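# Six arms hang a marquee roof on its posts

## Task

Using the six table-mounted arms (bases, scene frame, metres, facing in degrees counter-clockwise from +x: arm1 at x=+0.29 y=+0.65 z=+0.72 facing -102; arm2 at x=-0.22 y=+0.65 z=+0.72 facing -85; arm3 at x=-0.31 y=-0.65 z=+0.72 facing +99; arm4 at x=+0.24 y=-0.65 z=+0.72 facing +83; arm5 at x=-0.70 y=-0.07 z=+0.72 facing +8; arm6 at x=+0.70 y=+0.08 z=+0.72 facing +166), put the marquee roof onto its four posts with the ball of its cap facing up. Each post's spike must pass through one corner ring, pushed fully down, and the centre of the roof must hang freely. Then open the grippers and withdraw the arms. The roof must stay in place with no robot holding it. Every other item on the table must stay where it was and upright, since each one moved, leaning or toppled counts against the result.

## Robot and tools

Robots and cameras. There are six identical i2rt Big YAM arms, arm1 to arm6, each with six revolute joints, a two-finger gripper and a wrist camera (armN_cam_wrist). Two fixed room cameras also exist: cam_high and cam_low. The bases sit on the tabletop at about z=0.72 m: arm1 (+0.29, +0.65) facing -102 deg, arm2 (-0.22, +0.65) facing -85, arm3 (-0.31, -0.65) facing +99, arm4 (+0.24, -0.65) facing +83, arm5 (-0.70, -0.07) facing +8, arm6 (+0.70, +0.08) facing +166. Facing is measured counter-clockwise from +x. A hand reaches roughly 1.0 m from its joint1 axis.

Frame. One scene frame is shared by everything: origin on the floor, +z up. The hand point is the midpoint between the fingertips; its z axis runs along the fingers and its y axis is the opening direction. No line prints the true base poses.

execute_actions. Argument actions is a list holding zero or one action. The action is an object keyed by arm names; each arm holds a joints object of absolute joint targets (not offsets). Each joint is its own named number, set per arm: joint1_rad (base yaw, -2.879 to 2.879, positive = counter-clockwise seen from above, 0 = unfolded along the base's facing), joint2_rad (shoulder, 0 to 3.141, 0 = upper arm pointing back about level, larger lifts and then tips it forward), joint3_rad (elbow, 0 to 3.019, 0 = folded, larger opens), joint4_rad (hand pitch, -1.692 to 1.57, positive raises the fingers), joint5_rad (hand sideways swing, -1.57 to 1.57, positive to the arm's right), joint6_rad (hand roll, -2.094 to 2.094, positive clockwise viewed from behind the hand), all in radians; gripper_m is fingertip gap in metres, 0 to 0.093. Completion tolerances: ±0.045, ±0.14, ±0.09, ±0.055, ±0.03, ±0.035 rad and ±0.003 m. Every motion in the action starts together; they may finish at different moments, and joints move at unequal speeds, so the hand can sweep a wide arc. A joint or arm left out may still be driving toward an earlier target. An empty actions list just reports. The optional cameras list chooses images (names above, or "all"; omitted or null = all; [] = none). An unknown key, camera or out-of-range value rejects the whole call and nothing moves. If a result reports a stop, further motion calls in the same reply are skipped.

wait: seconds from 0 to 10; commands nothing new and returns state and images. zoom_image: camera plus region [x0, y0, x1, y1] in pixels of that camera's latest full 504x504 image, origin top-left, at most 504 by 504. finished_scene: scene = the number of the scene being ended; irreversible, and the robot first holds the last command.

Reading results. joint_positions gives each arm's joints; the pictures line lists cameras in image order. joint_status per named joint: off_target (stopped short and may keep pushing), contact_stop or time_out (target dropped, joint holds where it is), not_followed (a self/inter-arm clearance check blocked the arm; a "joint command not followed" line with a cause appears, the gripper part still runs, and blocked targets may be retried on later actions). After time_out a joint may keep a target no more than 0.375, 0.375, 0.113, 0.225, 0.075, 0.3 rad (joints 1 to 6) from its position and keep pushing; on_its_own lists such uncommanded behaviour, where "held at" is the held target, not the actual angle. Sending a joint its reported position relieves the push. Very small target changes may not move a joint, and a loaded joint left holding sags. Joint torques are listed in joint order without the gripper; they include offsets, scale errors, friction and noise, so treat them as rough. MOTOR HOT appears from 85 °C; at 100 °C an OVER-TEMPERATURE FAULT drops the whole arm and its gripper until cooled, and affected keys read limit_stop_at_motor_heat; resend those targets afterwards. Heat builds while holding loads, even during thinking, and partly persists.

Cameras. Calibration gives K, distortion D and T_world_to_cam (scene frame to camera, metres) per camera; actual poses may differ slightly (fixed cameras up to about 2.3 deg and 9 mm), and wrist-camera poses derive from reported joints, so joint errors add to them. Results list cameras whose numbers changed.

Cautions. While you think, the robots keep holding the last command. The arms do not halt on contact and can push hard. Never let two arms press hard against each other: that ends the run; the clearance check may react late and ignores fingers, gripper housings and wrist cameras. Avoid drops, slips, slams and forceful pushes, never knock a rigid object off the work area, and disturb nothing but the roof. Loose objects may occasionally be nudged by an outside push. Fewer motion seconds are better.

Each tool is called after "Emit:" as name(argument=value, ...) on one line, values as JSON.

## Session

Emit:
execute_actions(actions=[])

Scene clock: 0.00 s.
Joint torques (N m, as the arm reports them, + toward a larger angle): no reading
Motor temperatures (°C, as the motors report them): arm1=[24 27 24 23 24 23] | arm2=[25 24 25 24 24 23] | arm3=[26 25 23 25 23 23] | arm4=[26 25 25 25 23 24] | arm5=[26 24 25 25 26 26] | arm6=[25 25 23 24 25 26]
arm1.joint_positions: joint1_rad=+0.245 joint2_rad=+0.437 joint3_rad=+0.555 joint4_rad=-1.251 joint5_rad=+0.212 joint6_rad=-0.409 gripper_m=+0.095
arm1.joint_status: not commanded
arm1.hand: x=+0.2691 y=+0.4582 z=+0.9926 quat_wxyz=(-0.042, -0.518, -0.821, +0.236) (m; scene frame)
arm2.joint_positions: joint1_rad=-0.366 joint2_rad=+0.535 joint3_rad=+0.408 joint4_rad=-1.014 joint5_rad=-0.239 joint6_rad=+0.295 gripper_m=+0.095
arm2.joint_status: not commanded
arm2.hand: x=-0.2454 y=+0.4381 z=+0.9305 quat_wxyz=(-0.236, -0.845, -0.475, +0.064) (m; scene frame)
arm3.joint_positions: joint1_rad=+0.111 joint2_rad=+0.342 joint3_rad=+0.660 joint4_rad=-1.409 joint5_rad=+0.301 joint6_rad=+0.515 gripper_m=+0.094
arm3.joint_status: not commanded
arm3.hand: x=-0.2956 y=-0.4815 z=+0.9613 quat_wxyz=(-0.228, +0.545, -0.792, -0.155) (m; scene frame)
arm4.joint_positions: joint1_rad=-0.202 joint2_rad=+0.477 joint3_rad=+0.482 joint4_rad=-1.115 joint5_rad=-0.158 joint6_rad=-0.533 gripper_m=+0.095
arm4.joint_status: not commanded
arm4.hand: x=+0.2863 y=-0.4468 z=+0.9177 quat_wxyz=(-0.191, +0.756, -0.609, -0.146) (m; scene frame)
arm5.joint_positions: joint1_rad=+0.407 joint2_rad=+0.389 joint3_rad=+0.612 joint4_rad=-1.291 joint5_rad=+0.083 joint6_rad=+0.245 gripper_m=+0.094
arm5.joint_status: not commanded
arm5.hand: x=-0.5345 y=+0.0195 z=+0.9414 quat_wxyz=(-0.243, +0.151, -0.956, -0.066) (m; scene frame)
arm6.joint_positions: joint1_rad=-0.303 joint2_rad=+0.495 joint3_rad=+0.446 joint4_rad=-1.065 joint5_rad=-0.289 joint6_rad=-0.198 gripper_m=+0.095
arm6.joint_status: not commanded
arm6.hand: x=+0.4975 y=+0.1505 z=+0.9185 quat_wxyz=(+0.049, +0.955, -0.144, -0.256) (m; scene frame)
pictures: arm1_cam_wrist, arm2_cam_wrist, arm3_cam_wrist, arm4_cam_wrist, arm5_cam_wrist, arm6_cam_wrist, cam_high, cam_low
Images, in order (width x height): arm1_cam_wrist 504x504, arm2_cam_wrist 504x504, arm3_cam_wrist 504x504, arm4_cam_wrist 504x504, arm5_cam_wrist 504x504, arm6_cam_wrist 504x504, cam_high 504x504, cam_low 504x504.

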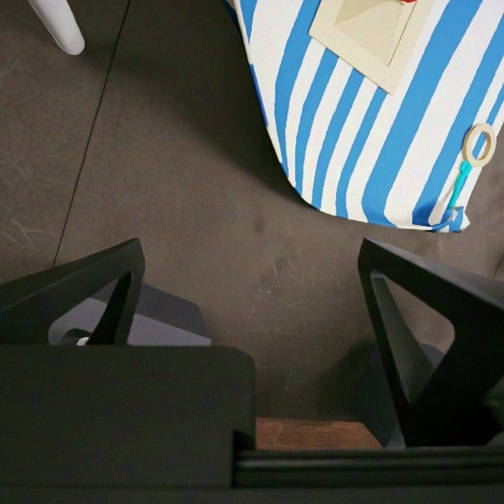

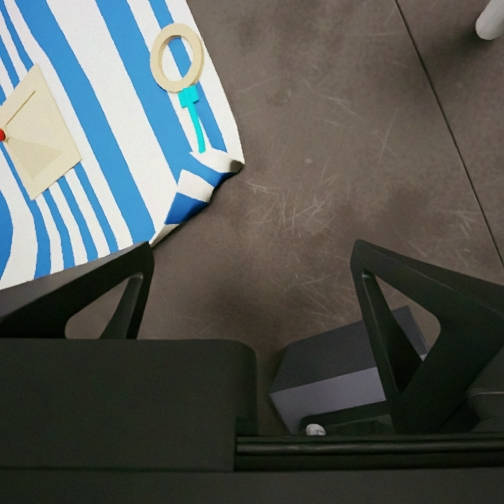

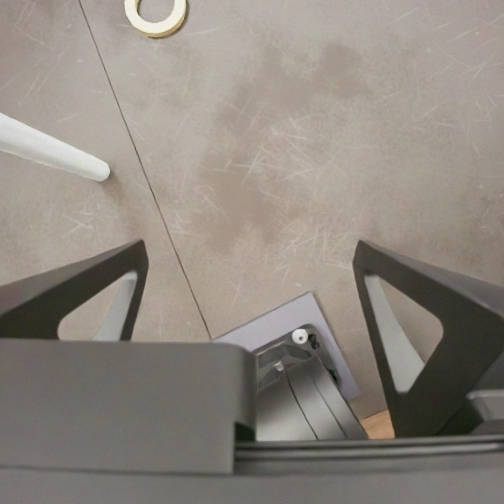

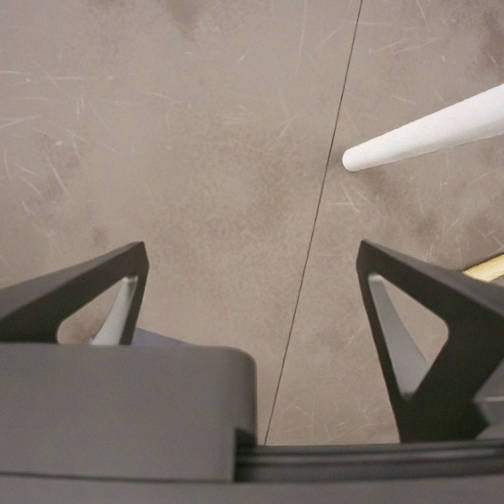

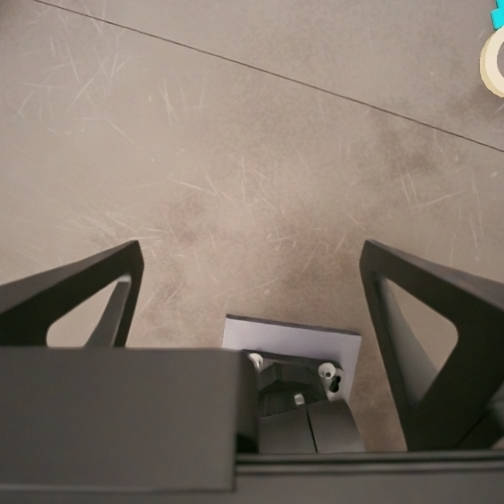

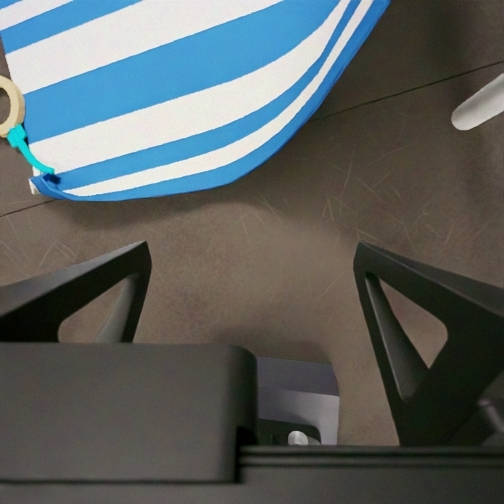

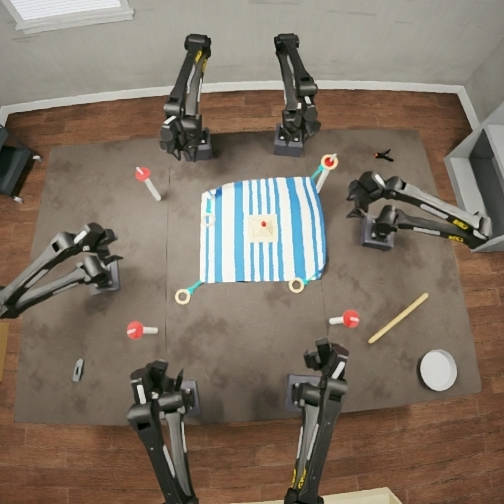

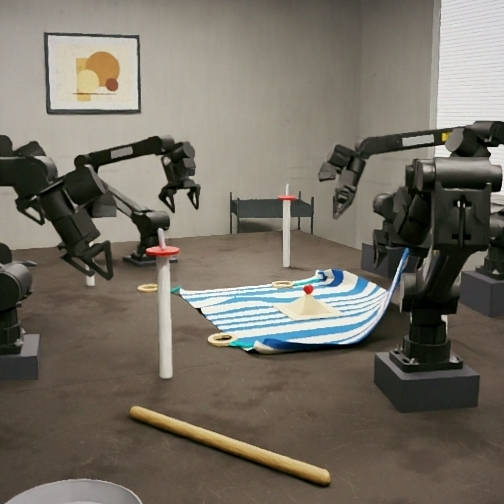

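Emit:
zoom_image(camera="cam_high", region=[110, 130, 380, 360])

Emit:
zoom_image(camera="cam_low", region=[60, 170, 440, 400])

Region (110, 130, 380, 360) of cam_high's 504x504 image, scaled by 1.867, with more detail than that image has; it fills the top 429 rows of this view, and the rest is white.

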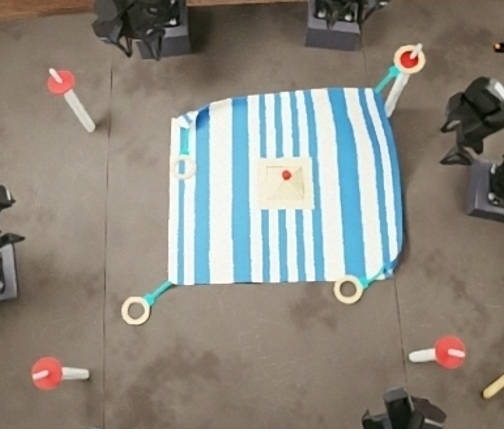

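Region (60, 170, 440, 400) of cam_low's 504x504 image, scaled by 1.326, with more detail than that image has; it fills the top 305 rows of this view, and the rest is white.

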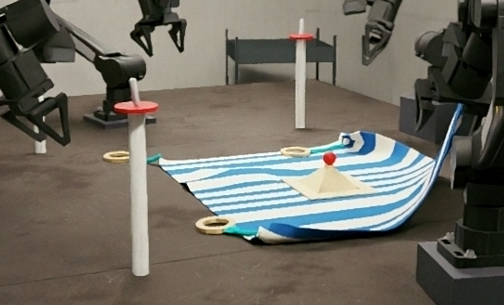

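Emit:
execute_actions(actions=[{"arm2":{"joints":{"joint1_rad":0,"joint2_rad":1.2,"joint3_rad":1.0,"joint4_rad":-1.37,"joint5_rad":0,"joint6_rad":0}},"arm3":{"joints":{"joint1_rad":-0.19,"joint2_rad":1.4,"joint3_rad":1.0,"joint4_rad":-1.17,"joint5_rad":0,"joint6_rad":0}},"arm4":{"joints":{"joint1_rad":0.1,"joint2_rad":1.2,"joint3_rad":1.2,"joint4_rad":-1.57,"joint5_rad":0,"joint6_rad":0}},"arm5":{"joints":{"joint1_rad":-1.5,"joint5_rad":0,"joint4_rad":-0.4}},"arm6":{"joints":{"joint5_rad":0,"joint1_rad":-0.9}},"arm1":{"joints":{"joint5_rad":0,"joint1_rad":0.8}}}], cameras=["cam_high","cam_low"])

Scene clock: 11.60 s.
Joint torques (N m, as the arm reports them, + toward a larger angle): arm1=[ 0.56  3.31 12.51  1.38 -0.08 -0.16] | arm2=[ 1.63 -7.49 11.94 -0.25  0.11 -0.18] | arm3=[-0.57 -9.5  10.16  0.64 -0.26 -0.15] | arm4=[-0.61 -9.18 14.46 -0.07  0.13  0.26] | arm5=[ 0.42  1.14 10.75  3.27 -0.12  0.04] | arm6=[ 1.35  0.13 11.07  1.33  0.06 -0.13]
Motor temperatures (°C, as the motors report them): arm1=[24 27 28 23 24 23] | arm2=[25 24 29 24 24 23] | arm3=[26 25 26 25 23 23] | arm4=[26 25 30 25 23 24] | arm5=[26 24 30 25 26 26] | arm6=[25 25 27 24 25 26]
arm1.joint_positions: joint1_rad=+0.791 joint2_rad=+0.437 joint3_rad=+0.555 joint4_rad=-1.251 joint5_rad=+0.001 joint6_rad=-0.409 gripper_m=+0.095
arm1.joint_status: all done
arm1.hand: x=+0.4019 y=+0.4952 z=+0.9891 quat_wxyz=(-0.169, -0.257, -0.942, +0.137) (m; scene frame)
arm2.joint_positions: joint1_rad=-0.007 joint2_rad=+1.202 joint3_rad=+0.952 joint4_rad=-1.361 joint5_rad=-0.002 joint6_rad=+0.015 gripper_m=+0.095
arm2.joint_status: all done
arm2.hand: x=-0.2047 y=+0.3423 z=+0.9849 quat_wxyz=(+0.008, -0.692, -0.722, -0.018) (m; scene frame)
arm3.joint_positions: joint1_rad=-0.187 joint2_rad=+1.389 joint3_rad=+0.988 joint4_rad=-1.173 joint5_rad=+0.004 joint6_rad=+0.010 gripper_m=+0.094
arm3.joint_status: all done
arm3.hand: x=-0.2809 y=-0.2796 z=+0.8515 quat_wxyz=(+0.000, +0.676, -0.737, +0.004) (m; scene frame)
arm4.joint_positions: joint1_rad=+0.095 joint2_rad=+1.208 joint3_rad=+1.150 joint4_rad=-1.556 joint5_rad=-0.003 joint6_rad=-0.011 gripper_m=+0.095
arm4.joint_status: all done
arm4.hand: x=+0.2577 y=-0.3288 z=+1.0104 quat_wxyz=(+0.014, +0.689, -0.724, +0.016) (m; scene frame)
arm5.joint_positions: joint1_rad=-1.498 joint2_rad=+0.389 joint3_rad=+0.612 joint4_rad=-0.421 joint5_rad=+0.000 joint6_rad=+0.245 gripper_m=+0.094
arm5.joint_status: all done
arm5.hand: x=-0.6235 y=-0.3738 z=+1.1058 quat_wxyz=(-0.542, -0.548, -0.549, +0.324) (m; scene frame)
arm6.joint_positions: joint1_rad=-0.897 joint2_rad=+0.495 joint3_rad=+0.446 joint4_rad=-1.065 joint5_rad=-0.002 joint6_rad=-0.198 gripper_m=+0.095
arm6.joint_status: all done
arm6.hand: x=+0.6144 y=+0.2738 z=+0.9122 quat_wxyz=(-0.140, +0.865, -0.449, -0.173) (m; scene frame)
pictures: cam_high, cam_low
Images, in order (width x height): cam_high 504x504, cam_low 504x504.

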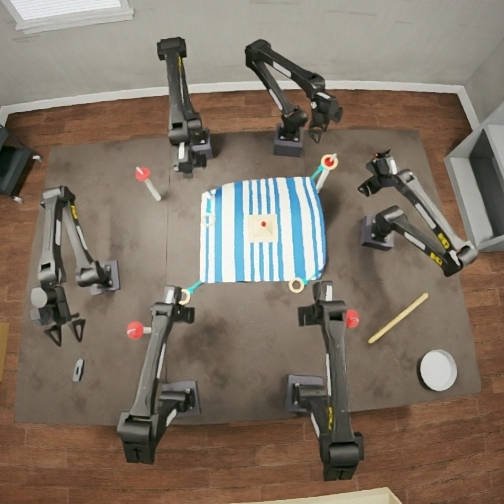

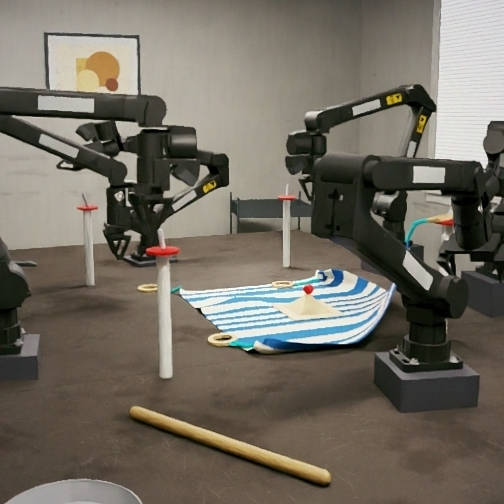

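Emit:
execute_actions(actions=[{"arm2":{"joints":{"joint1_rad":0.03,"joint2_rad":1.749,"joint3_rad":1.075,"joint4_rad":-0.846,"joint6_rad":0}},"arm3":{"joints":{"joint1_rad":-0.133,"joint2_rad":1.72,"joint3_rad":1.24,"joint4_rad":-1.08,"joint6_rad":0.95}},"arm4":{"joints":{"joint1_rad":0.13,"joint2_rad":1.808,"joint3_rad":1.315,"joint4_rad":-1.028,"joint6_rad":1.2}},"arm5":{"joints":{"joint1_rad":0.0,"joint2_rad":0.05,"joint3_rad":0.5,"joint4_rad":-1.6}}}], cameras=[])

Emit:
execute_actions(actions=[], cameras=["arm2_cam_wrist","arm3_cam_wrist","arm4_cam_wrist"])

Scene clock: 19.43 s.
Joint torques (N m, as the arm reports them, + toward a larger angle): arm1=[ 0.43  3.42 12.49  1.41 -0.09 -0.15] | arm2=[  1.92 -15.07   8.4    0.73   0.09  -0.18] | arm3=[ -0.26 -14.68  11.77   0.52  -0.11   0.06] | arm4=[ -0.54 -18.36  10.39   0.93   0.19   0.25] | arm5=[ 0.83  5.76  7.57  0.8  -0.09  0.06] | arm6=[ 0.21  1.15 10.73  1.36  0.03 -0.11]
Motor temperatures (°C, as the motors report them): arm1=[24 27 30 23 24 23] | arm2=[25 24 30 24 24 23] | arm3=[26 26 26 25 23 23] | arm4=[26 26 32 25 23 24] | arm5=[26 24 31 25 26 26] | arm6=[25 25 29 24 25 26]
arm1.joint_positions: joint1_rad=+0.791 joint2_rad=+0.437 joint3_rad=+0.555 joint4_rad=-1.251 joint5_rad=+0.001 joint6_rad=-0.409 gripper_m=+0.095
arm1.joint_status: not commanded
arm1.hand: x=+0.4019 y=+0.4952 z=+0.9891 quat_wxyz=(-0.169, -0.257, -0.942, +0.137) (m; scene frame)
arm2.joint_positions: joint1_rad=+0.021 joint2_rad=+1.755 joint3_rad=+1.052 joint4_rad=-0.856 joint5_rad=-0.002 joint6_rad=+0.014 gripper_m=+0.095
arm2.joint_status: all done
arm2.hand: x=-0.1819 y=+0.1992 z=+0.8150 quat_wxyz=(-0.011, -0.682, -0.732, +0.000) (m; scene frame)
arm3.joint_positions: joint1_rad=-0.132 joint2_rad=+1.713 joint3_rad=+1.205 joint4_rad=-1.082 joint5_rad=+0.003 joint6_rad=+0.940 gripper_m=+0.094
arm3.joint_status: all done
arm3.hand: x=-0.2991 y=-0.1784 z=+0.7947 quat_wxyz=(+0.002, +0.300, -0.954, +0.011) (m; scene frame)
arm4.joint_positions: joint1_rad=+0.123 joint2_rad=+1.822 joint3_rad=+1.297 joint4_rad=-1.044 joint5_rad=-0.002 joint6_rad=+1.189 gripper_m=+0.095
arm4.joint_status: all done
arm4.hand: x=+0.2559 y=-0.1375 z=+0.8122 quat_wxyz=(-0.003, +0.174, -0.985, +0.000) (m; scene frame)
arm5.joint_positions: joint1_rad=-0.003 joint2_rad=+0.046 joint3_rad=+0.498 joint4_rad=-1.592 joint5_rad=+0.000 joint6_rad=+0.245 gripper_m=+0.094
arm5.joint_status: all done
arm5.hand: x=-0.6080 y=-0.0556 z=+0.8937 quat_wxyz=(-0.208, -0.037, -0.976, -0.047) (m; scene frame)
arm6.joint_positions: joint1_rad=-0.897 joint2_rad=+0.495 joint3_rad=+0.446 joint4_rad=-1.065 joint5_rad=-0.002 joint6_rad=-0.198 gripper_m=+0.095
arm6.joint_status: not commanded
arm6.hand: x=+0.6144 y=+0.2738 z=+0.9122 quat_wxyz=(-0.140, +0.865, -0.449, -0.173) (m; scene frame)
pictures: none
No camera images: the call's "cameras" was empty. Leave "cameras" out to get every camera's image.

Scene clock: 19.43 s.
Joint torques (N m, as the arm reports them, + toward a larger angle): arm1=[ 0.43  3.42 12.49  1.41 -0.09 -0.15] | arm2=[  1.92 -15.07   8.4    0.73   0.09  -0.18] | arm3=[ -0.26 -14.68  11.77   0.52  -0.11   0.06] | arm4=[ -0.54 -18.36  10.39   0.93   0.19   0.25] | arm5=[ 0.83  5.76  7.57  0.8  -0.09  0.06] | arm6=[ 0.21  1.15 10.73  1.36  0.03 -0.11]
Motor temperatures (°C, as the motors report them): arm1=[24 27 30 23 24 23] | arm2=[25 24 30 24 24 23] | arm3=[26 26 26 25 23 23] | arm4=[26 26 32 25 23 24] | arm5=[26 24 31 25 26 26] | arm6=[25 25 29 24 25 26]
arm1.joint_positions: joint1_rad=+0.791 joint2_rad=+0.437 joint3_rad=+0.555 joint4_rad=-1.251 joint5_rad=+0.001 joint6_rad=-0.409 gripper_m=+0.095
arm1.joint_status: not commanded
arm1.hand: x=+0.4019 y=+0.4952 z=+0.9891 quat_wxyz=(-0.169, -0.257, -0.942, +0.137) (m; scene frame)
arm2.joint_positions: joint1_rad=+0.021 joint2_rad=+1.755 joint3_rad=+1.052 joint4_rad=-0.856 joint5_rad=-0.002 joint6_rad=+0.014 gripper_m=+0.095
arm2.joint_status: all done
arm2.hand: x=-0.1819 y=+0.1992 z=+0.8150 quat_wxyz=(-0.011, -0.682, -0.732, +0.000) (m; scene frame)
arm3.joint_positions: joint1_rad=-0.132 joint2_rad=+1.713 joint3_rad=+1.205 joint4_rad=-1.082 joint5_rad=+0.003 joint6_rad=+0.940 gripper_m=+0.094
arm3.joint_status: all done
arm3.hand: x=-0.2991 y=-0.1784 z=+0.7947 quat_wxyz=(+0.002, +0.300, -0.954, +0.011) (m; scene frame)
arm4.joint_positions: joint1_rad=+0.123 joint2_rad=+1.822 joint3_rad=+1.297 joint4_rad=-1.044 joint5_rad=-0.002 joint6_rad=+1.189 gripper_m=+0.095
arm4.joint_status: all done
arm4.hand: x=+0.2559 y=-0.1375 z=+0.8122 quat_wxyz=(-0.003, +0.174, -0.985, +0.000) (m; scene frame)
arm5.joint_positions: joint1_rad=-0.003 joint2_rad=+0.046 joint3_rad=+0.498 joint4_rad=-1.592 joint5_rad=+0.000 joint6_rad=+0.245 gripper_m=+0.094
arm5.joint_status: all done
arm5.hand: x=-0.6080 y=-0.0556 z=+0.8937 quat_wxyz=(-0.208, -0.037, -0.976, -0.047) (m; scene frame)
arm6.joint_positions: joint1_rad=-0.897 joint2_rad=+0.495 joint3_rad=+0.446 joint4_rad=-1.065 joint5_rad=-0.002 joint6_rad=-0.198 gripper_m=+0.095
arm6.joint_status: not commanded
arm6.hand: x=+0.6144 y=+0.2738 z=+0.9122 quat_wxyz=(-0.140, +0.865, -0.449, -0.173) (m; scene frame)
pictures: arm2_cam_wrist, arm3_cam_wrist, arm4_cam_wrist
camera_calibration (this result's frames):
arm2_cam_wrist: T_world_to_cam=[[-0.998526, -0.05407, 0.00470677, -0.175502], [-0.0418012, 0.821462, 0.56873, -0.627314], [-0.0346176, 0.567695, -0.822511, 0.675352], [0, 0, 0, 1]] pos_world=[-0.178087, 0.122431, 0.913083]
arm3_cam_wrist: T_world_to_cam=[[0.581634, -0.812932, 0.029029, 0.00281465], [-0.666425, -0.455741, 0.590066, -0.738987], [-0.466454, -0.362548, -0.806833, 0.555989], [0, 0, 0, 1]] pos_world=[-0.234773, -0.132926, 0.88456]
arm4_cam_wrist: T_world_to_cam=[[0.330332, -0.943614, -0.0217675, -0.191943], [-0.766831, -0.281749, 0.576704, -0.306448], [-0.550319, -0.173812, -0.816663, 0.903327], [0, 0, 0, 1]] pos_world=[0.325529, -0.110452, 0.910266]
Images, in order (width x height): arm2_cam_wrist 504x504, arm3_cam_wrist 504x504, arm4_cam_wrist 504x504.

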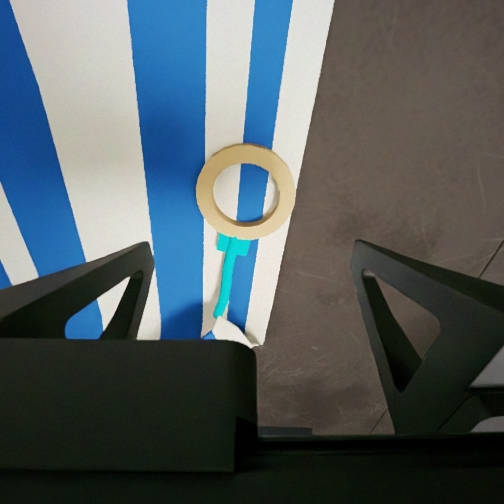

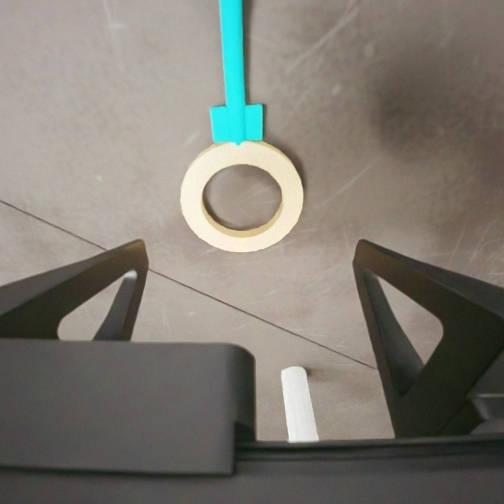

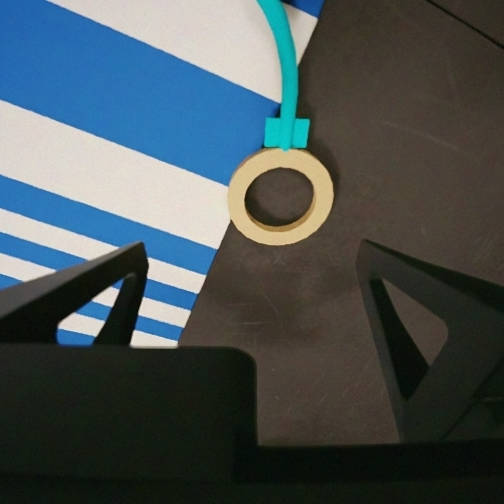

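Emit:
execute_actions(actions=[{"arm2":{"joints":{"joint1_rad":0.038,"joint2_rad":1.918,"joint3_rad":1.02,"joint4_rad":-0.645}},"arm3":{"joints":{"joint1_rad":-0.127,"joint2_rad":1.82,"joint3_rad":1.158,"joint4_rad":-0.90}},"arm4":{"joints":{"joint1_rad":0.137,"joint2_rad":1.897,"joint3_rad":1.185,"joint4_rad":-0.82}}}], cameras=["arm2_cam_wrist","arm3_cam_wrist","arm4_cam_wrist","cam_low"])

Scene clock: 22.87 s.
Joint torques (N m, as the arm reports them, + toward a larger angle): arm1=[ 0.65  3.46 12.55  1.32 -0.11 -0.16] | arm2=[  2.25 -16.29   5.8    0.71   0.09  -0.18] | arm3=[  0.08 -14.34   7.19   0.93  -0.05   0.01] | arm4=[ -0.3  -17.49   8.71   0.98   0.19   0.22] | arm5=[ 0.85  5.84  7.56  0.83 -0.09  0.06] | arm6=[ 0.94  0.55 11.02  1.1   0.08 -0.13]
Motor temperatures (°C, as the motors report them): arm1=[24 27 30 23 24 23] | arm2=[25 24 30 24 24 23] | arm3=[26 26 27 25 23 23] | arm4=[26 26 32 25 23 24] | arm5=[26 24 31 25 26 26] | arm6=[25 25 29 24 25 26]
arm1.joint_positions: joint1_rad=+0.791 joint2_rad=+0.437 joint3_rad=+0.555 joint4_rad=-1.251 joint5_rad=+0.001 joint6_rad=-0.409 gripper_m=+0.095
arm1.joint_status: not commanded
arm1.hand: x=+0.4019 y=+0.4952 z=+0.9891 quat_wxyz=(-0.169, -0.257, -0.942, +0.137) (m; scene frame)
arm2.joint_positions: joint1_rad=+0.025 joint2_rad=+1.925 joint3_rad=+1.015 joint4_rad=-0.655 joint5_rad=-0.002 joint6_rad=+0.014 gripper_m=+0.095
arm2.joint_status: all done
arm2.hand: x=-0.1787 y=+0.1986 z=+0.7323 quat_wxyz=(-0.009, -0.680, -0.733, -0.002) (m; scene frame)
arm3.joint_positions: joint1_rad=-0.133 joint2_rad=+1.805 joint3_rad=+1.168 joint4_rad=-0.910 joint5_rad=+0.001 joint6_rad=+0.941 gripper_m=+0.094
arm3.joint_status: all done
arm3.hand: x=-0.2987 y=-0.1616 z=+0.7409 quat_wxyz=(-0.005, +0.299, -0.954, -0.010) (m; scene frame)
arm4.joint_positions: joint1_rad=+0.127 joint2_rad=+1.905 joint3_rad=+1.175 joint4_rad=-0.836 joint5_rad=-0.003 joint6_rad=+1.191 gripper_m=+0.095
arm4.joint_status: all done
arm4.hand: x=+0.2541 y=-0.1543 z=+0.7346 quat_wxyz=(-0.002, +0.175, -0.985, -0.002) (m; scene frame)
arm5.joint_positions: joint1_rad=-0.003 joint2_rad=+0.046 joint3_rad=+0.498 joint4_rad=-1.592 joint5_rad=+0.000 joint6_rad=+0.245 gripper_m=+0.094
arm5.joint_status: not commanded
arm5.hand: x=-0.6080 y=-0.0556 z=+0.8937 quat_wxyz=(-0.208, -0.037, -0.976, -0.047) (m; scene frame)
arm6.joint_positions: joint1_rad=-0.897 joint2_rad=+0.495 joint3_rad=+0.446 joint4_rad=-1.065 joint5_rad=-0.002 joint6_rad=-0.198 gripper_m=+0.095
arm6.joint_status: not commanded
arm6.hand: x=+0.6144 y=+0.2738 z=+0.9122 quat_wxyz=(-0.140, +0.865, -0.449, -0.173) (m; scene frame)
pictures: arm2_cam_wrist, arm3_cam_wrist, arm4_cam_wrist, cam_low
camera_calibration (this result's frames):
arm2_cam_wrist: T_world_to_cam=[[-0.998261, -0.0587372, 0.00490173, -0.171165], [-0.0453175, 0.818037, 0.573377, -0.582945], [-0.0376884, 0.572158, -0.819277, 0.603957], [0, 0, 0, 1]] pos_world=[-0.174522, 0.121258, 0.829894]
arm3_cam_wrist: T_world_to_cam=[[0.580137, -0.814493, -0.00642049, 0.04341], [-0.666945, -0.479539, 0.570287, -0.688709], [-0.467574, -0.326562, -0.821421, 0.53518], [0, 0, 0, 1]] pos_world=[-0.234279, -0.120136, 0.832648]
arm4_cam_wrist: T_world_to_cam=[[0.331774, -0.94304, -0.0245217, -0.207144], [-0.765995, -0.284478, 0.576475, -0.268275], [-0.550615, -0.172476, -0.816746, 0.836315], [0, 0, 0, 1]] pos_world=[0.323716, -0.127419, 0.832632]
Images, in order (width x height): arm2_cam_wrist 504x504, arm3_cam_wrist 504x504, arm4_cam_wrist 504x504, cam_low 504x504.

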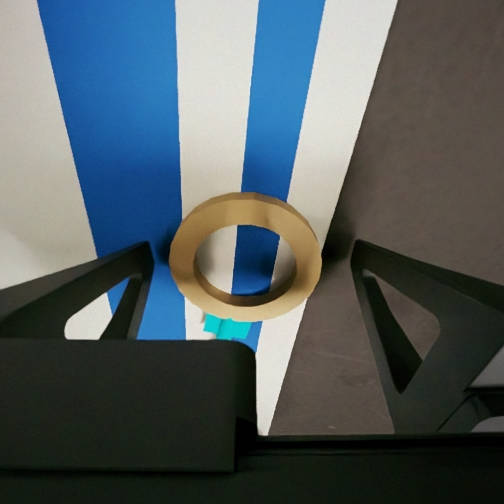

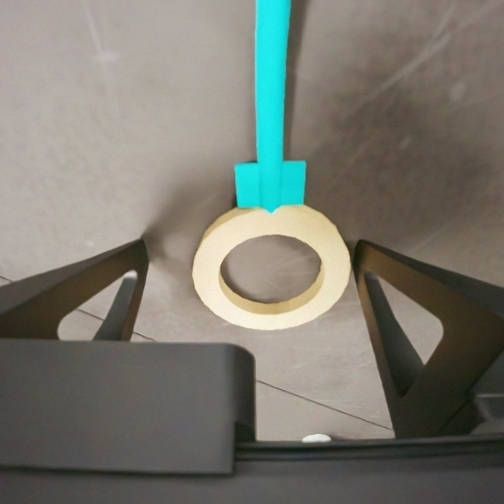

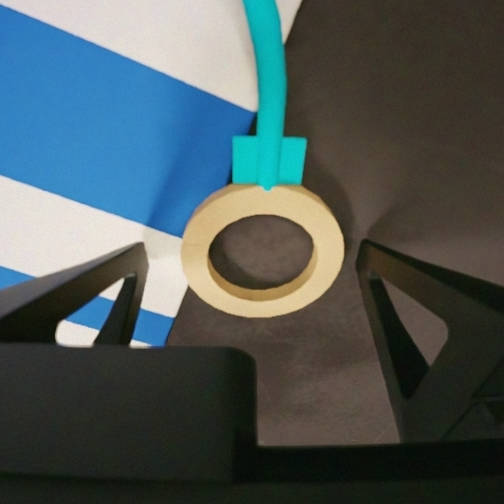

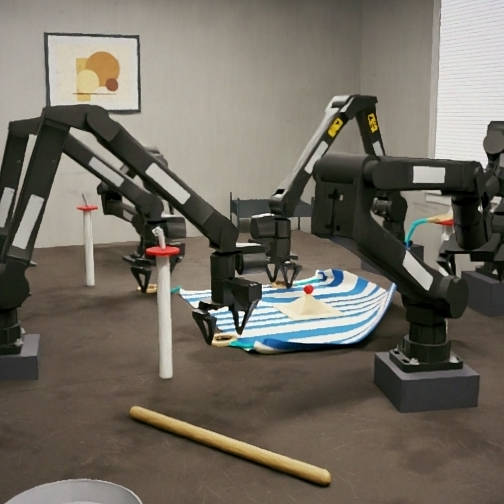

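Emit:
execute_actions(actions=[{"arm2":{"joints":{"joint2_rad":1.93,"joint3_rad":1.008}},"arm3":{"joints":{"joint1_rad":-0.12,"joint2_rad":1.834,"joint3_rad":1.128}},"arm4":{"joints":{"joint2_rad":1.911,"joint3_rad":1.173}}}], cameras=["arm2_cam_wrist","arm3_cam_wrist","arm4_cam_wrist"])

Emit:
execute_actions(actions=[{"arm2":{"joints":{"gripper_m":0.05}},"arm3":{"joints":{"gripper_m":0.05}},"arm4":{"joints":{"gripper_m":0.05}}}], cameras=["arm2_cam_wrist","arm3_cam_wrist","arm4_cam_wrist"])

Scene clock: 24.77 s.
Joint torques (N m, as the arm reports them, + toward a larger angle): arm1=[ 0.33  3.57 12.54  1.34 -0.05 -0.17] | arm2=[  2.21 -15.09   4.92   0.71   0.09  -0.17] | arm3=[  0.5  -13.39   5.08   0.77  -0.04  -0.01] | arm4=[ -0.24 -16.35   7.59   1.06   0.21   0.21] | arm5=[ 0.78  5.81  7.56  0.81 -0.09  0.05] | arm6=[ 1.02  1.72 11.04  1.14  0.06 -0.05]
Motor temperatures (°C, as the motors report them): arm1=[24 27 31 23 24 23] | arm2=[25 25 30 24 24 23] | arm3=[26 26 26 25 23 23] | arm4=[26 26 31 25 23 24] | arm5=[26 24 31 25 26 26] | arm6=[25 25 29 24 25 26]
arm1.joint_positions: joint1_rad=+0.791 joint2_rad=+0.437 joint3_rad=+0.555 joint4_rad=-1.251 joint5_rad=+0.001 joint6_rad=-0.409 gripper_m=+0.095
arm1.joint_status: not commanded
arm1.hand: x=+0.4019 y=+0.4952 z=+0.9891 quat_wxyz=(-0.169, -0.257, -0.942, +0.137) (m; scene frame)
arm2.joint_positions: joint1_rad=+0.025 joint2_rad=+1.925 joint3_rad=+1.015 joint4_rad=-0.655 joint5_rad=-0.002 joint6_rad=+0.014 gripper_m=+0.095
arm2.joint_status: all done
arm2.hand: x=-0.1787 y=+0.1986 z=+0.7323 quat_wxyz=(-0.009, -0.680, -0.733, -0.002) (m; scene frame)
arm3.joint_positions: joint1_rad=-0.132 joint2_rad=+1.805 joint3_rad=+1.159 joint4_rad=-0.906 joint5_rad=+0.001 joint6_rad=+0.944 gripper_m=+0.094
arm3.joint_status: all done
arm3.hand: x=-0.2993 y=-0.1646 z=+0.7384 quat_wxyz=(-0.004, +0.299, -0.954, -0.008) (m; scene frame)
arm4.joint_positions: joint1_rad=+0.127 joint2_rad=+1.905 joint3_rad=+1.175 joint4_rad=-0.836 joint5_rad=-0.003 joint6_rad=+1.191 gripper_m=+0.095
arm4.joint_status: all done
arm4.hand: x=+0.2541 y=-0.1543 z=+0.7346 quat_wxyz=(-0.002, +0.175, -0.985, -0.002) (m; scene frame)
arm5.joint_positions: joint1_rad=-0.003 joint2_rad=+0.046 joint3_rad=+0.498 joint4_rad=-1.592 joint5_rad=+0.000 joint6_rad=+0.245 gripper_m=+0.094
arm5.joint_status: not commanded
arm5.hand: x=-0.6080 y=-0.0556 z=+0.8937 quat_wxyz=(-0.208, -0.037, -0.976, -0.047) (m; scene frame)
arm6.joint_positions: joint1_rad=-0.897 joint2_rad=+0.495 joint3_rad=+0.446 joint4_rad=-1.065 joint5_rad=-0.002 joint6_rad=-0.198 gripper_m=+0.095
arm6.joint_status: not commanded
arm6.hand: x=+0.6144 y=+0.2738 z=+0.9122 quat_wxyz=(-0.140, +0.865, -0.449, -0.173) (m; scene frame)
pictures: arm2_cam_wrist, arm3_cam_wrist, arm4_cam_wrist
camera_calibration (this result's frames):
arm2_cam_wrist: T_world_to_cam=[[-0.998261, -0.0587372, 0.00490173, -0.171165], [-0.0453175, 0.818037, 0.573377, -0.582945], [-0.0376884, 0.572158, -0.819277, 0.603957], [0, 0, 0, 1]] pos_world=[-0.174522, 0.121258, 0.829894]
arm3_cam_wrist: T_world_to_cam=[[0.5792, -0.81518, -0.00308439, 0.0383903], [-0.667418, -0.476378, 0.572379, -0.690324], [-0.468062, -0.329463, -0.819983, 0.530126], [0, 0, 0, 1]] pos_world=[-0.234838, -0.122903, 0.82994]
arm4_cam_wrist: T_world_to_cam=[[0.331774, -0.94304, -0.0245217, -0.207144], [-0.765995, -0.284478, 0.576475, -0.268275], [-0.550615, -0.172476, -0.816746, 0.836315], [0, 0, 0, 1]] pos_world=[0.323716, -0.127419, 0.832632]
Images, in order (width x height): arm2_cam_wrist 504x504, arm3_cam_wrist 504x504, arm4_cam_wrist 504x504.

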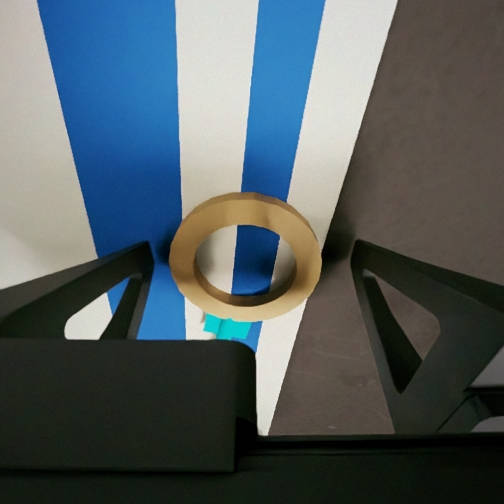

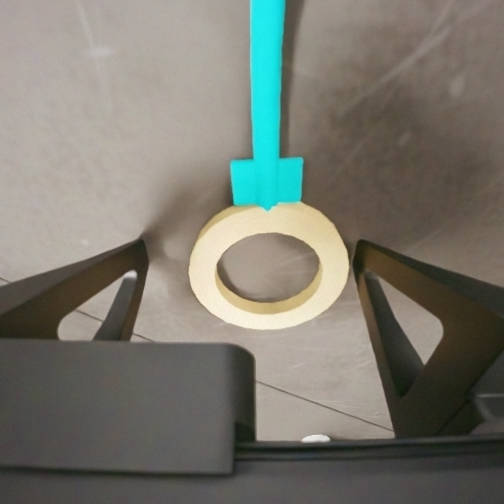

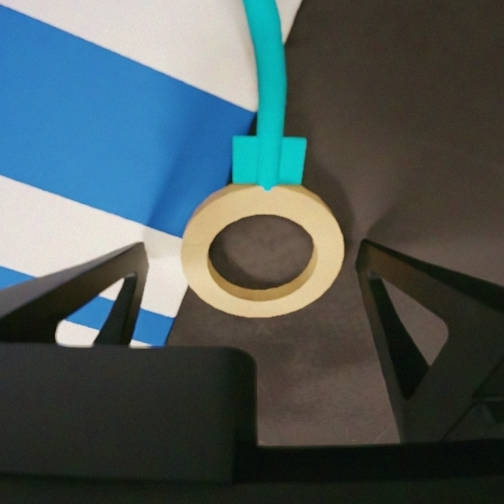

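Scene clock: 25.37 s.
Joint torques (N m, as the arm reports them, + toward a larger angle): arm1=[ 0.48  3.18 12.56  1.36 -0.06 -0.17] | arm2=[  2.11 -15.1    4.93   0.72   0.07  -0.18] | arm3=[  0.37 -13.42   5.11   0.73  -0.01  -0.01] | arm4=[ -0.42 -16.52   7.54   0.89   0.2    0.24] | arm5=[ 0.85  5.8   7.56  0.83 -0.1   0.06] | arm6=[ 1.53  1.43 10.98  1.2   0.03 -0.05]
Motor temperatures (°C, as the motors report them): arm1=[24 27 31 23 24 23] | arm2=[25 25 30 24 24 23] | arm3=[26 26 26 25 23 23] | arm4=[26 26 31 25 23 24] | arm5=[26 24 31 25 26 26] | arm6=[25 25 30 24 25 26]
arm1.joint_positions: joint1_rad=+0.791 joint2_rad=+0.437 joint3_rad=+0.555 joint4_rad=-1.251 joint5_rad=+0.001 joint6_rad=-0.409 gripper_m=+0.095
arm1.joint_status: not commanded
arm1.hand: x=+0.4019 y=+0.4952 z=+0.9891 quat_wxyz=(-0.169, -0.257, -0.942, +0.137) (m; scene frame)
arm2.joint_positions: joint1_rad=+0.025 joint2_rad=+1.925 joint3_rad=+1.015 joint4_rad=-0.655 joint5_rad=-0.002 joint6_rad=+0.013 gripper_m=+0.067
arm2.joint_status: gripper_m off_target (ended at +0.067, target +0.050)
arm2.hand: x=-0.1788 y=+0.1986 z=+0.7323 quat_wxyz=(-0.009, -0.680, -0.733, -0.002) (m; scene frame)
arm3.joint_positions: joint1_rad=-0.129 joint2_rad=+1.805 joint3_rad=+1.159 joint4_rad=-0.905 joint5_rad=+0.000 joint6_rad=+0.944 gripper_m=+0.067
arm3.joint_status: gripper_m off_target (ended at +0.067, target +0.050)
arm3.hand: x=-0.3008 y=-0.1645 z=+0.7383 quat_wxyz=(-0.004, +0.300, -0.954, -0.008) (m; scene frame)
arm4.joint_positions: joint1_rad=+0.127 joint2_rad=+1.905 joint3_rad=+1.175 joint4_rad=-0.836 joint5_rad=-0.002 joint6_rad=+1.191 gripper_m=+0.067
arm4.joint_status: gripper_m off_target (ended at +0.067, target +0.050)
arm4.hand: x=+0.2541 y=-0.1544 z=+0.7346 quat_wxyz=(-0.003, +0.175, -0.985, -0.002) (m; scene frame)
arm5.joint_positions: joint1_rad=-0.003 joint2_rad=+0.046 joint3_rad=+0.498 joint4_rad=-1.592 joint5_rad=+0.000 joint6_rad=+0.245 gripper_m=+0.094
arm5.joint_status: not commanded
arm5.hand: x=-0.6080 y=-0.0556 z=+0.8937 quat_wxyz=(-0.208, -0.037, -0.976, -0.047) (m; scene frame)
arm6.joint_positions: joint1_rad=-0.897 joint2_rad=+0.495 joint3_rad=+0.446 joint4_rad=-1.065 joint5_rad=-0.002 joint6_rad=-0.198 gripper_m=+0.095
arm6.joint_status: not commanded
arm6.hand: x=+0.6144 y=+0.2738 z=+0.9122 quat_wxyz=(-0.140, +0.865, -0.449, -0.173) (m; scene frame)
pictures: arm2_cam_wrist, arm3_cam_wrist, arm4_cam_wrist
camera_calibration (this result's frames):
arm2_cam_wrist: T_world_to_cam=[[-0.998237, -0.0591137, 0.00528699, -0.171433], [-0.0454062, 0.818043, 0.573362, -0.582948], [-0.0382185, 0.572111, -0.819285, 0.603878], [0, 0, 0, 1]] pos_world=[-0.174521, 0.121257, 0.829895]
arm3_cam_wrist: T_world_to_cam=[[0.581073, -0.813841, -0.00415697, 0.0408959], [-0.665882, -0.478357, 0.572517, -0.691113], [-0.467926, -0.329906, -0.819882, 0.529301], [0, 0, 0, 1]] pos_world=[-0.23629, -0.122696, 0.829808]
arm4_cam_wrist: T_world_to_cam=[[0.331782, -0.943041, -0.0243852, -0.20727], [-0.766215, -0.28447, 0.576186, -0.267956], [-0.550304, -0.172484, -0.816954, 0.836424], [0, 0, 0, 1]] pos_world=[0.323744, -0.12742, 0.832658]
Images, in order (width x height): arm2_cam_wrist 504x504, arm3_cam_wrist 504x504, arm4_cam_wrist 504x504.

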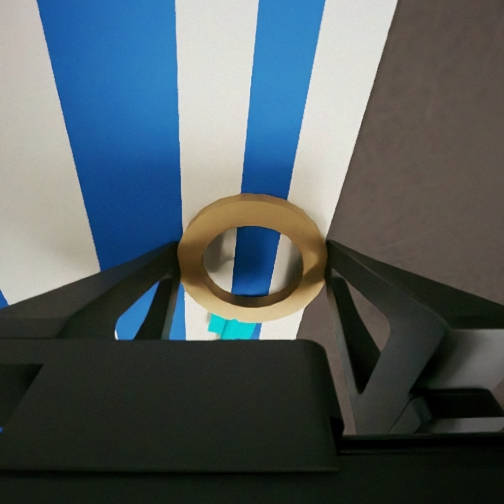

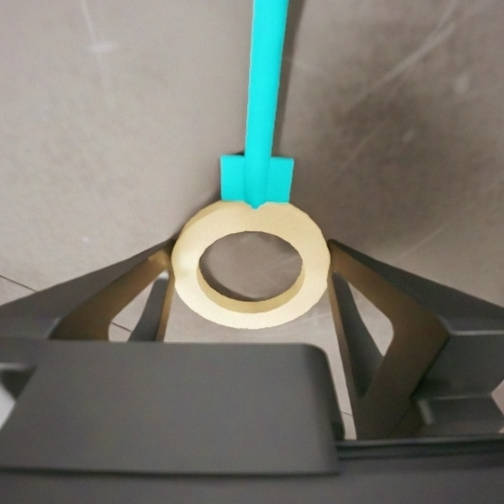

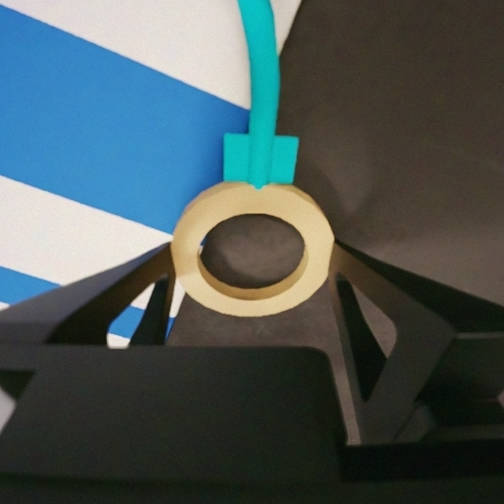

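Emit:
execute_actions(actions=[{"arm2":{"joints":{"joint1_rad":-0.2,"joint2_rad":1.297,"joint3_rad":1.255,"joint4_rad":-1.49,"joint6_rad":1.5}},"arm3":{"joints":{"joint2_rad":1.237,"joint3_rad":1.39,"joint4_rad":-1.69}},"arm4":{"joints":{"joint2_rad":1.207,"joint3_rad":1.305,"joint4_rad":-1.63,"joint6_rad":-0.9}}}], cameras=["arm2_cam_wrist","arm3_cam_wrist","arm4_cam_wrist","cam_low","cam_high"])

Scene clock: 29.20 s.
Joint torques (N m, as the arm reports them, + toward a larger angle): arm1=[ 0.6   3.33 12.56  1.41 -0.09 -0.17] | arm2=[ 1.96 -8.65  9.36 -0.17  0.04  0.17] | arm3=[ 0.33 -8.73 10.94  0.1  -0.02 -0.01] | arm4=[-0.39 -8.66 12.02  0.05  0.04  0.07] | arm5=[ 0.81  5.71  7.56  0.81 -0.09  0.06] | arm6=[ 1.57  0.91 10.95  1.11  0.01 -0.12]
Motor temperatures (°C, as the motors report them): arm1=[24 27 31 23 24 23] | arm2=[25 25 30 24 24 23] | arm3=[26 26 26 25 23 23] | arm4=[26 27 31 25 23 24] | arm5=[26 24 31 25 26 26] | arm6=[25 25 30 24 25 26]
arm1.joint_positions: joint1_rad=+0.791 joint2_rad=+0.437 joint3_rad=+0.555 joint4_rad=-1.251 joint5_rad=+0.001 joint6_rad=-0.409 gripper_m=+0.095
arm1.joint_status: not commanded
arm1.hand: x=+0.4019 y=+0.4952 z=+0.9891 quat_wxyz=(-0.169, -0.257, -0.942, +0.137) (m; scene frame)
arm2.joint_positions: joint1_rad=-0.210 joint2_rad=+1.292 joint3_rad=+1.247 joint4_rad=-1.481 joint5_rad=+0.001 joint6_rad=+1.486 gripper_m=+0.067
arm2.joint_status: all done
arm2.hand: x=-0.2787 y=+0.2796 z=+1.0664 quat_wxyz=(-0.024, -0.999, +0.031, -0.003) (m; scene frame)
arm3.joint_positions: joint1_rad=-0.129 joint2_rad=+1.234 joint3_rad=+1.379 joint4_rad=-1.677 joint5_rad=+0.000 joint6_rad=+0.944 gripper_m=+0.067
arm3.joint_status: all done
arm3.hand: x=-0.3038 y=-0.3010 z=+1.0512 quat_wxyz=(-0.007, +0.300, -0.954, -0.017) (m; scene frame)
arm4.joint_positions: joint1_rad=+0.127 joint2_rad=+1.208 joint3_rad=+1.283 joint4_rad=-1.615 joint5_rad=-0.002 joint6_rad=-0.888 gripper_m=+0.067
arm4.joint_status: all done
arm4.hand: x=+0.2476 y=-0.3106 z=+1.0609 quat_wxyz=(-0.015, +0.937, -0.348, -0.003) (m; scene frame)
arm5.joint_positions: joint1_rad=-0.003 joint2_rad=+0.046 joint3_rad=+0.498 joint4_rad=-1.592 joint5_rad=+0.000 joint6_rad=+0.245 gripper_m=+0.094
arm5.joint_status: not commanded
arm5.hand: x=-0.6080 y=-0.0556 z=+0.8937 quat_wxyz=(-0.208, -0.037, -0.976, -0.047) (m; scene frame)
arm6.joint_positions: joint1_rad=-0.897 joint2_rad=+0.495 joint3_rad=+0.446 joint4_rad=-1.065 joint5_rad=-0.002 joint6_rad=-0.198 gripper_m=+0.095
arm6.joint_status: not commanded
arm6.hand: x=+0.6144 y=+0.2738 z=+0.9122 quat_wxyz=(-0.140, +0.865, -0.449, -0.173) (m; scene frame)
pictures: arm2_cam_wrist, arm3_cam_wrist, arm4_cam_wrist, cam_high, cam_low
camera_calibration (this result's frames):
arm2_cam_wrist: T_world_to_cam=[[0.078769, 0.996522, -0.0271729, -0.228578], [0.807027, -0.0477414, 0.588581, -0.381929], [0.585237, -0.0682912, -0.807982, 1.16821], [0, 0, 0, 1]] pos_world=[-0.357449, 0.289328, 1.16248]
arm3_cam_wrist: T_world_to_cam=[[0.58141, -0.813371, -0.0197829, -0.0504277], [-0.66588, -0.489672, 0.562872, -0.930824], [-0.467511, -0.314086, -0.826307, 0.751076], [0, 0, 0, 1]] pos_world=[-0.239363, -0.260912, 1.14356]
arm4_cam_wrist: T_world_to_cam=[[0.662475, 0.749072, 0.00428001, 0.0688168], [0.614994, -0.547142, 0.567818, -0.92014], [0.427678, -0.373533, -0.823143, 0.774435], [0, 0, 0, 1]] pos_world=[0.189082, -0.265719, 1.15965]
Images, in order (width x height): arm2_cam_wrist 504x504, arm3_cam_wrist 504x504, arm4_cam_wrist 504x504, cam_high 504x504, cam_low 504x504.

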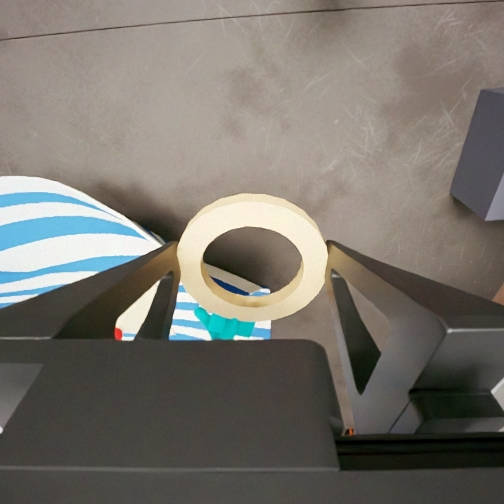

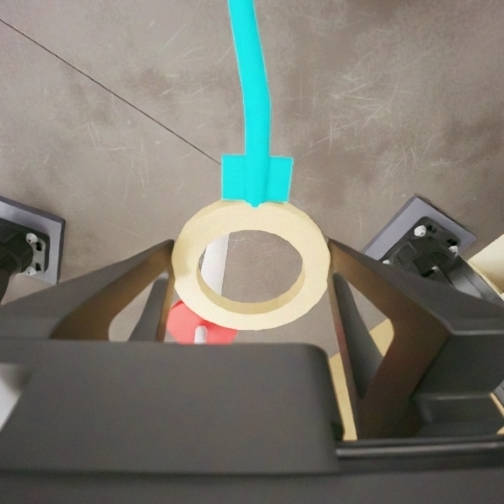

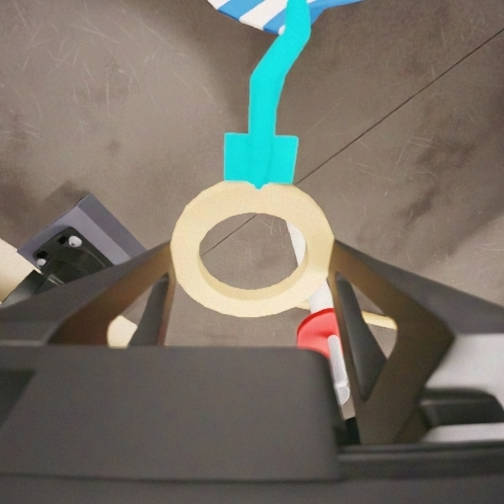

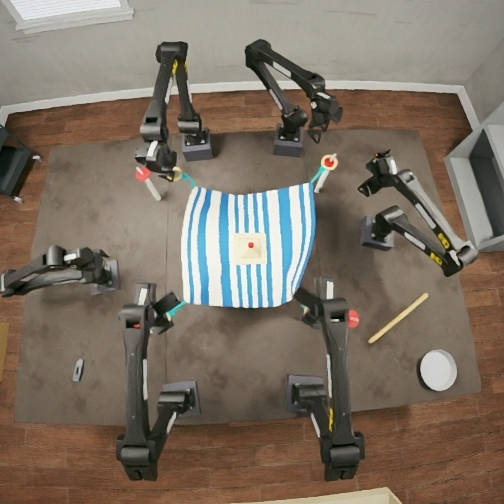

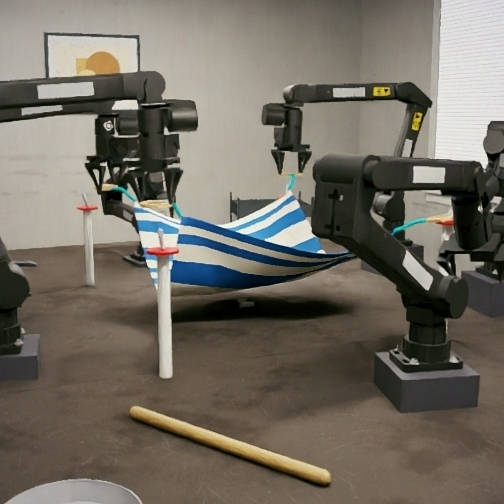

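Emit:
execute_actions(actions=[{"arm2":{"joints":{"joint1_rad":-0.74}},"arm3":{"joints":{"joint1_rad":0.265,"joint6_rad":1.3}},"arm4":{"joints":{"joint1_rad":-0.345,"joint6_rad":-1.35}}}], cameras=["arm2_cam_wrist","arm3_cam_wrist","arm4_cam_wrist","cam_low","cam_high"])

Scene clock: 32.03 s.
Joint torques (N m, as the arm reports them, + toward a larger angle): arm1=[ 0.32  3.3  12.52  1.41 -0.06 -0.17] | arm2=[-0.19 -8.94  9.28 -0.11  0.48  0.17] | arm3=[-0.01 -8.64 10.95  0.12 -0.1   0.04] | arm4=[-1.47 -8.7  11.91 -0.03  0.31  0.1 ] | arm5=[ 0.83  5.81  7.57  0.83 -0.1   0.06] | arm6=[ 1.    0.08 10.9   1.21  0.08 -0.12]
Motor temperatures (°C, as the motors report them): arm1=[24 27 32 23 24 23] | arm2=[25 25 30 24 24 23] | arm3=[26 26 27 25 23 23] | arm4=[26 26 32 25 23 24] | arm5=[26 24 31 25 26 26] | arm6=[25 25 30 24 25 26]
arm1.joint_positions: joint1_rad=+0.791 joint2_rad=+0.437 joint3_rad=+0.555 joint4_rad=-1.251 joint5_rad=+0.001 joint6_rad=-0.409 gripper_m=+0.095
arm1.joint_status: not commanded
arm1.hand: x=+0.4019 y=+0.4952 z=+0.9891 quat_wxyz=(-0.169, -0.257, -0.942, +0.137) (m; scene frame)
arm2.joint_positions: joint1_rad=-0.725 joint2_rad=+1.292 joint3_rad=+1.247 joint4_rad=-1.483 joint5_rad=-0.010 joint6_rad=+1.486 gripper_m=+0.067
arm2.joint_status: all done
arm2.hand: x=-0.4526 y=+0.3543 z=+1.0639 quat_wxyz=(-0.022, -0.958, +0.285, -0.003) (m; scene frame)
arm3.joint_positions: joint1_rad=+0.264 joint2_rad=+1.234 joint3_rad=+1.379 joint4_rad=-1.678 joint5_rad=+0.003 joint6_rad=+1.290 gripper_m=+0.067
arm3.joint_status: all done
arm3.hand: x=-0.4369 y=-0.3251 z=+1.0511 quat_wxyz=(-0.001, +0.322, -0.947, -0.018) (m; scene frame)
arm4.joint_positions: joint1_rad=-0.334 joint2_rad=+1.208 joint3_rad=+1.283 joint4_rad=-1.615 joint5_rad=-0.010 joint6_rad=-1.341 gripper_m=+0.067
arm4.joint_status: all done
arm4.hand: x=+0.3963 y=-0.3496 z=+1.0619 quat_wxyz=(-0.017, +0.936, -0.352, +0.000) (m; scene frame)
arm5.joint_positions: joint1_rad=-0.003 joint2_rad=+0.046 joint3_rad=+0.498 joint4_rad=-1.592 joint5_rad=+0.000 joint6_rad=+0.245 gripper_m=+0.094
arm5.joint_status: not commanded
arm5.hand: x=-0.6080 y=-0.0556 z=+0.8937 quat_wxyz=(-0.208, -0.037, -0.976, -0.047) (m; scene frame)
arm6.joint_positions: joint1_rad=-0.897 joint2_rad=+0.495 joint3_rad=+0.446 joint4_rad=-1.065 joint5_rad=-0.002 joint6_rad=-0.198 gripper_m=+0.095
arm6.joint_status: not commanded
arm6.hand: x=+0.6144 y=+0.2738 z=+0.9122 quat_wxyz=(-0.140, +0.865, -0.449, -0.173) (m; scene frame)
pictures: arm2_cam_wrist, arm3_cam_wrist, arm4_cam_wrist, cam_high, cam_low
camera_calibration (this result's frames):
arm2_cam_wrist: T_world_to_cam=[[0.55924, 0.828772, -0.0196884, -0.0203759], [0.67127, -0.438769, 0.597393, -0.168827], [0.486464, -0.347302, -0.801707, 1.32055], [0, 0, 0, 1]] pos_world=[-0.517675, 0.40144, 1.15915]
arm3_cam_wrist: T_world_to_cam=[[0.618195, -0.785663, -0.0238677, 0.0367204], [-0.636409, -0.518115, 0.571437, -1.03655], [-0.461323, -0.33807, -0.820299, 0.669758], [0, 0, 0, 1]] pos_world=[-0.373397, -0.281779, 1.1426]
arm4_cam_wrist: T_world_to_cam=[[0.668675, 0.743493, 0.00962946, -0.0105596], [0.606473, -0.552845, 0.571448, -1.03599], [0.430191, -0.376273, -0.820582, 0.692437], [0, 0, 0, 1]] pos_world=[0.33748, -0.304344, 1.16032]
Images, in order (width x height): arm2_cam_wrist 504x504, arm3_cam_wrist 504x504, arm4_cam_wrist 504x504, cam_high 504x504, cam_low 504x504.

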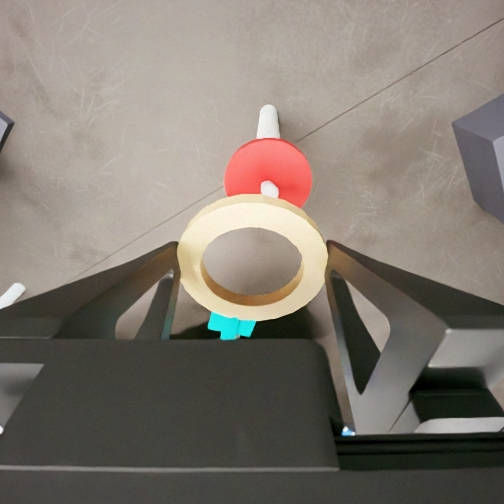

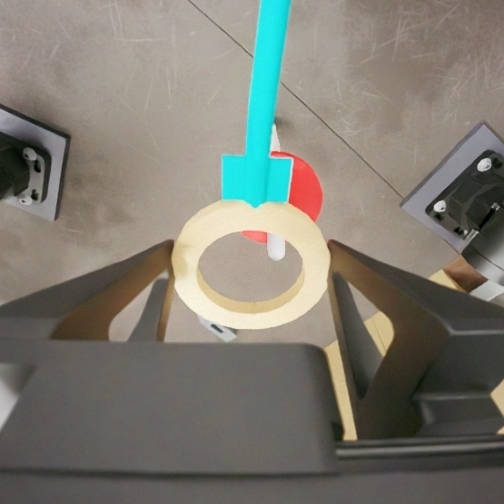

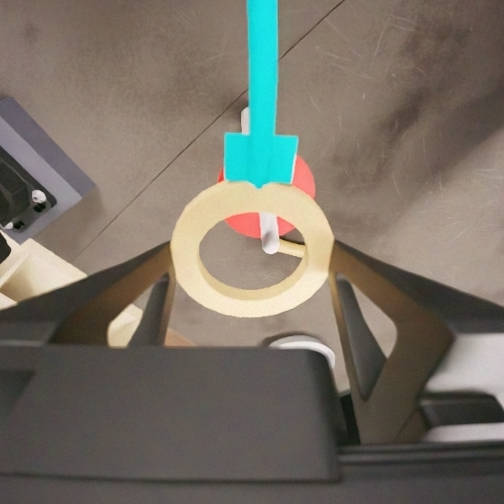

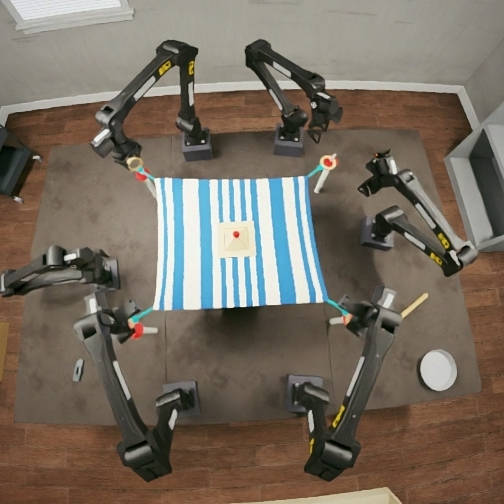

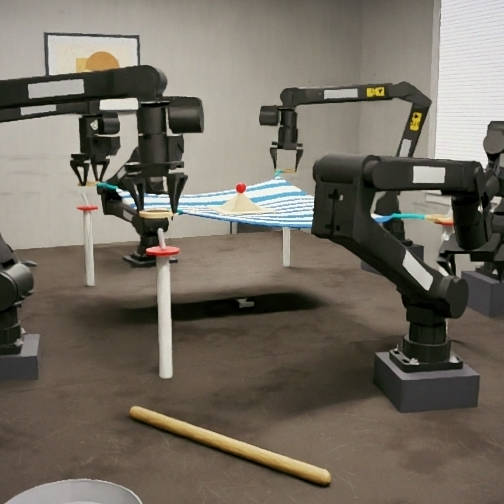

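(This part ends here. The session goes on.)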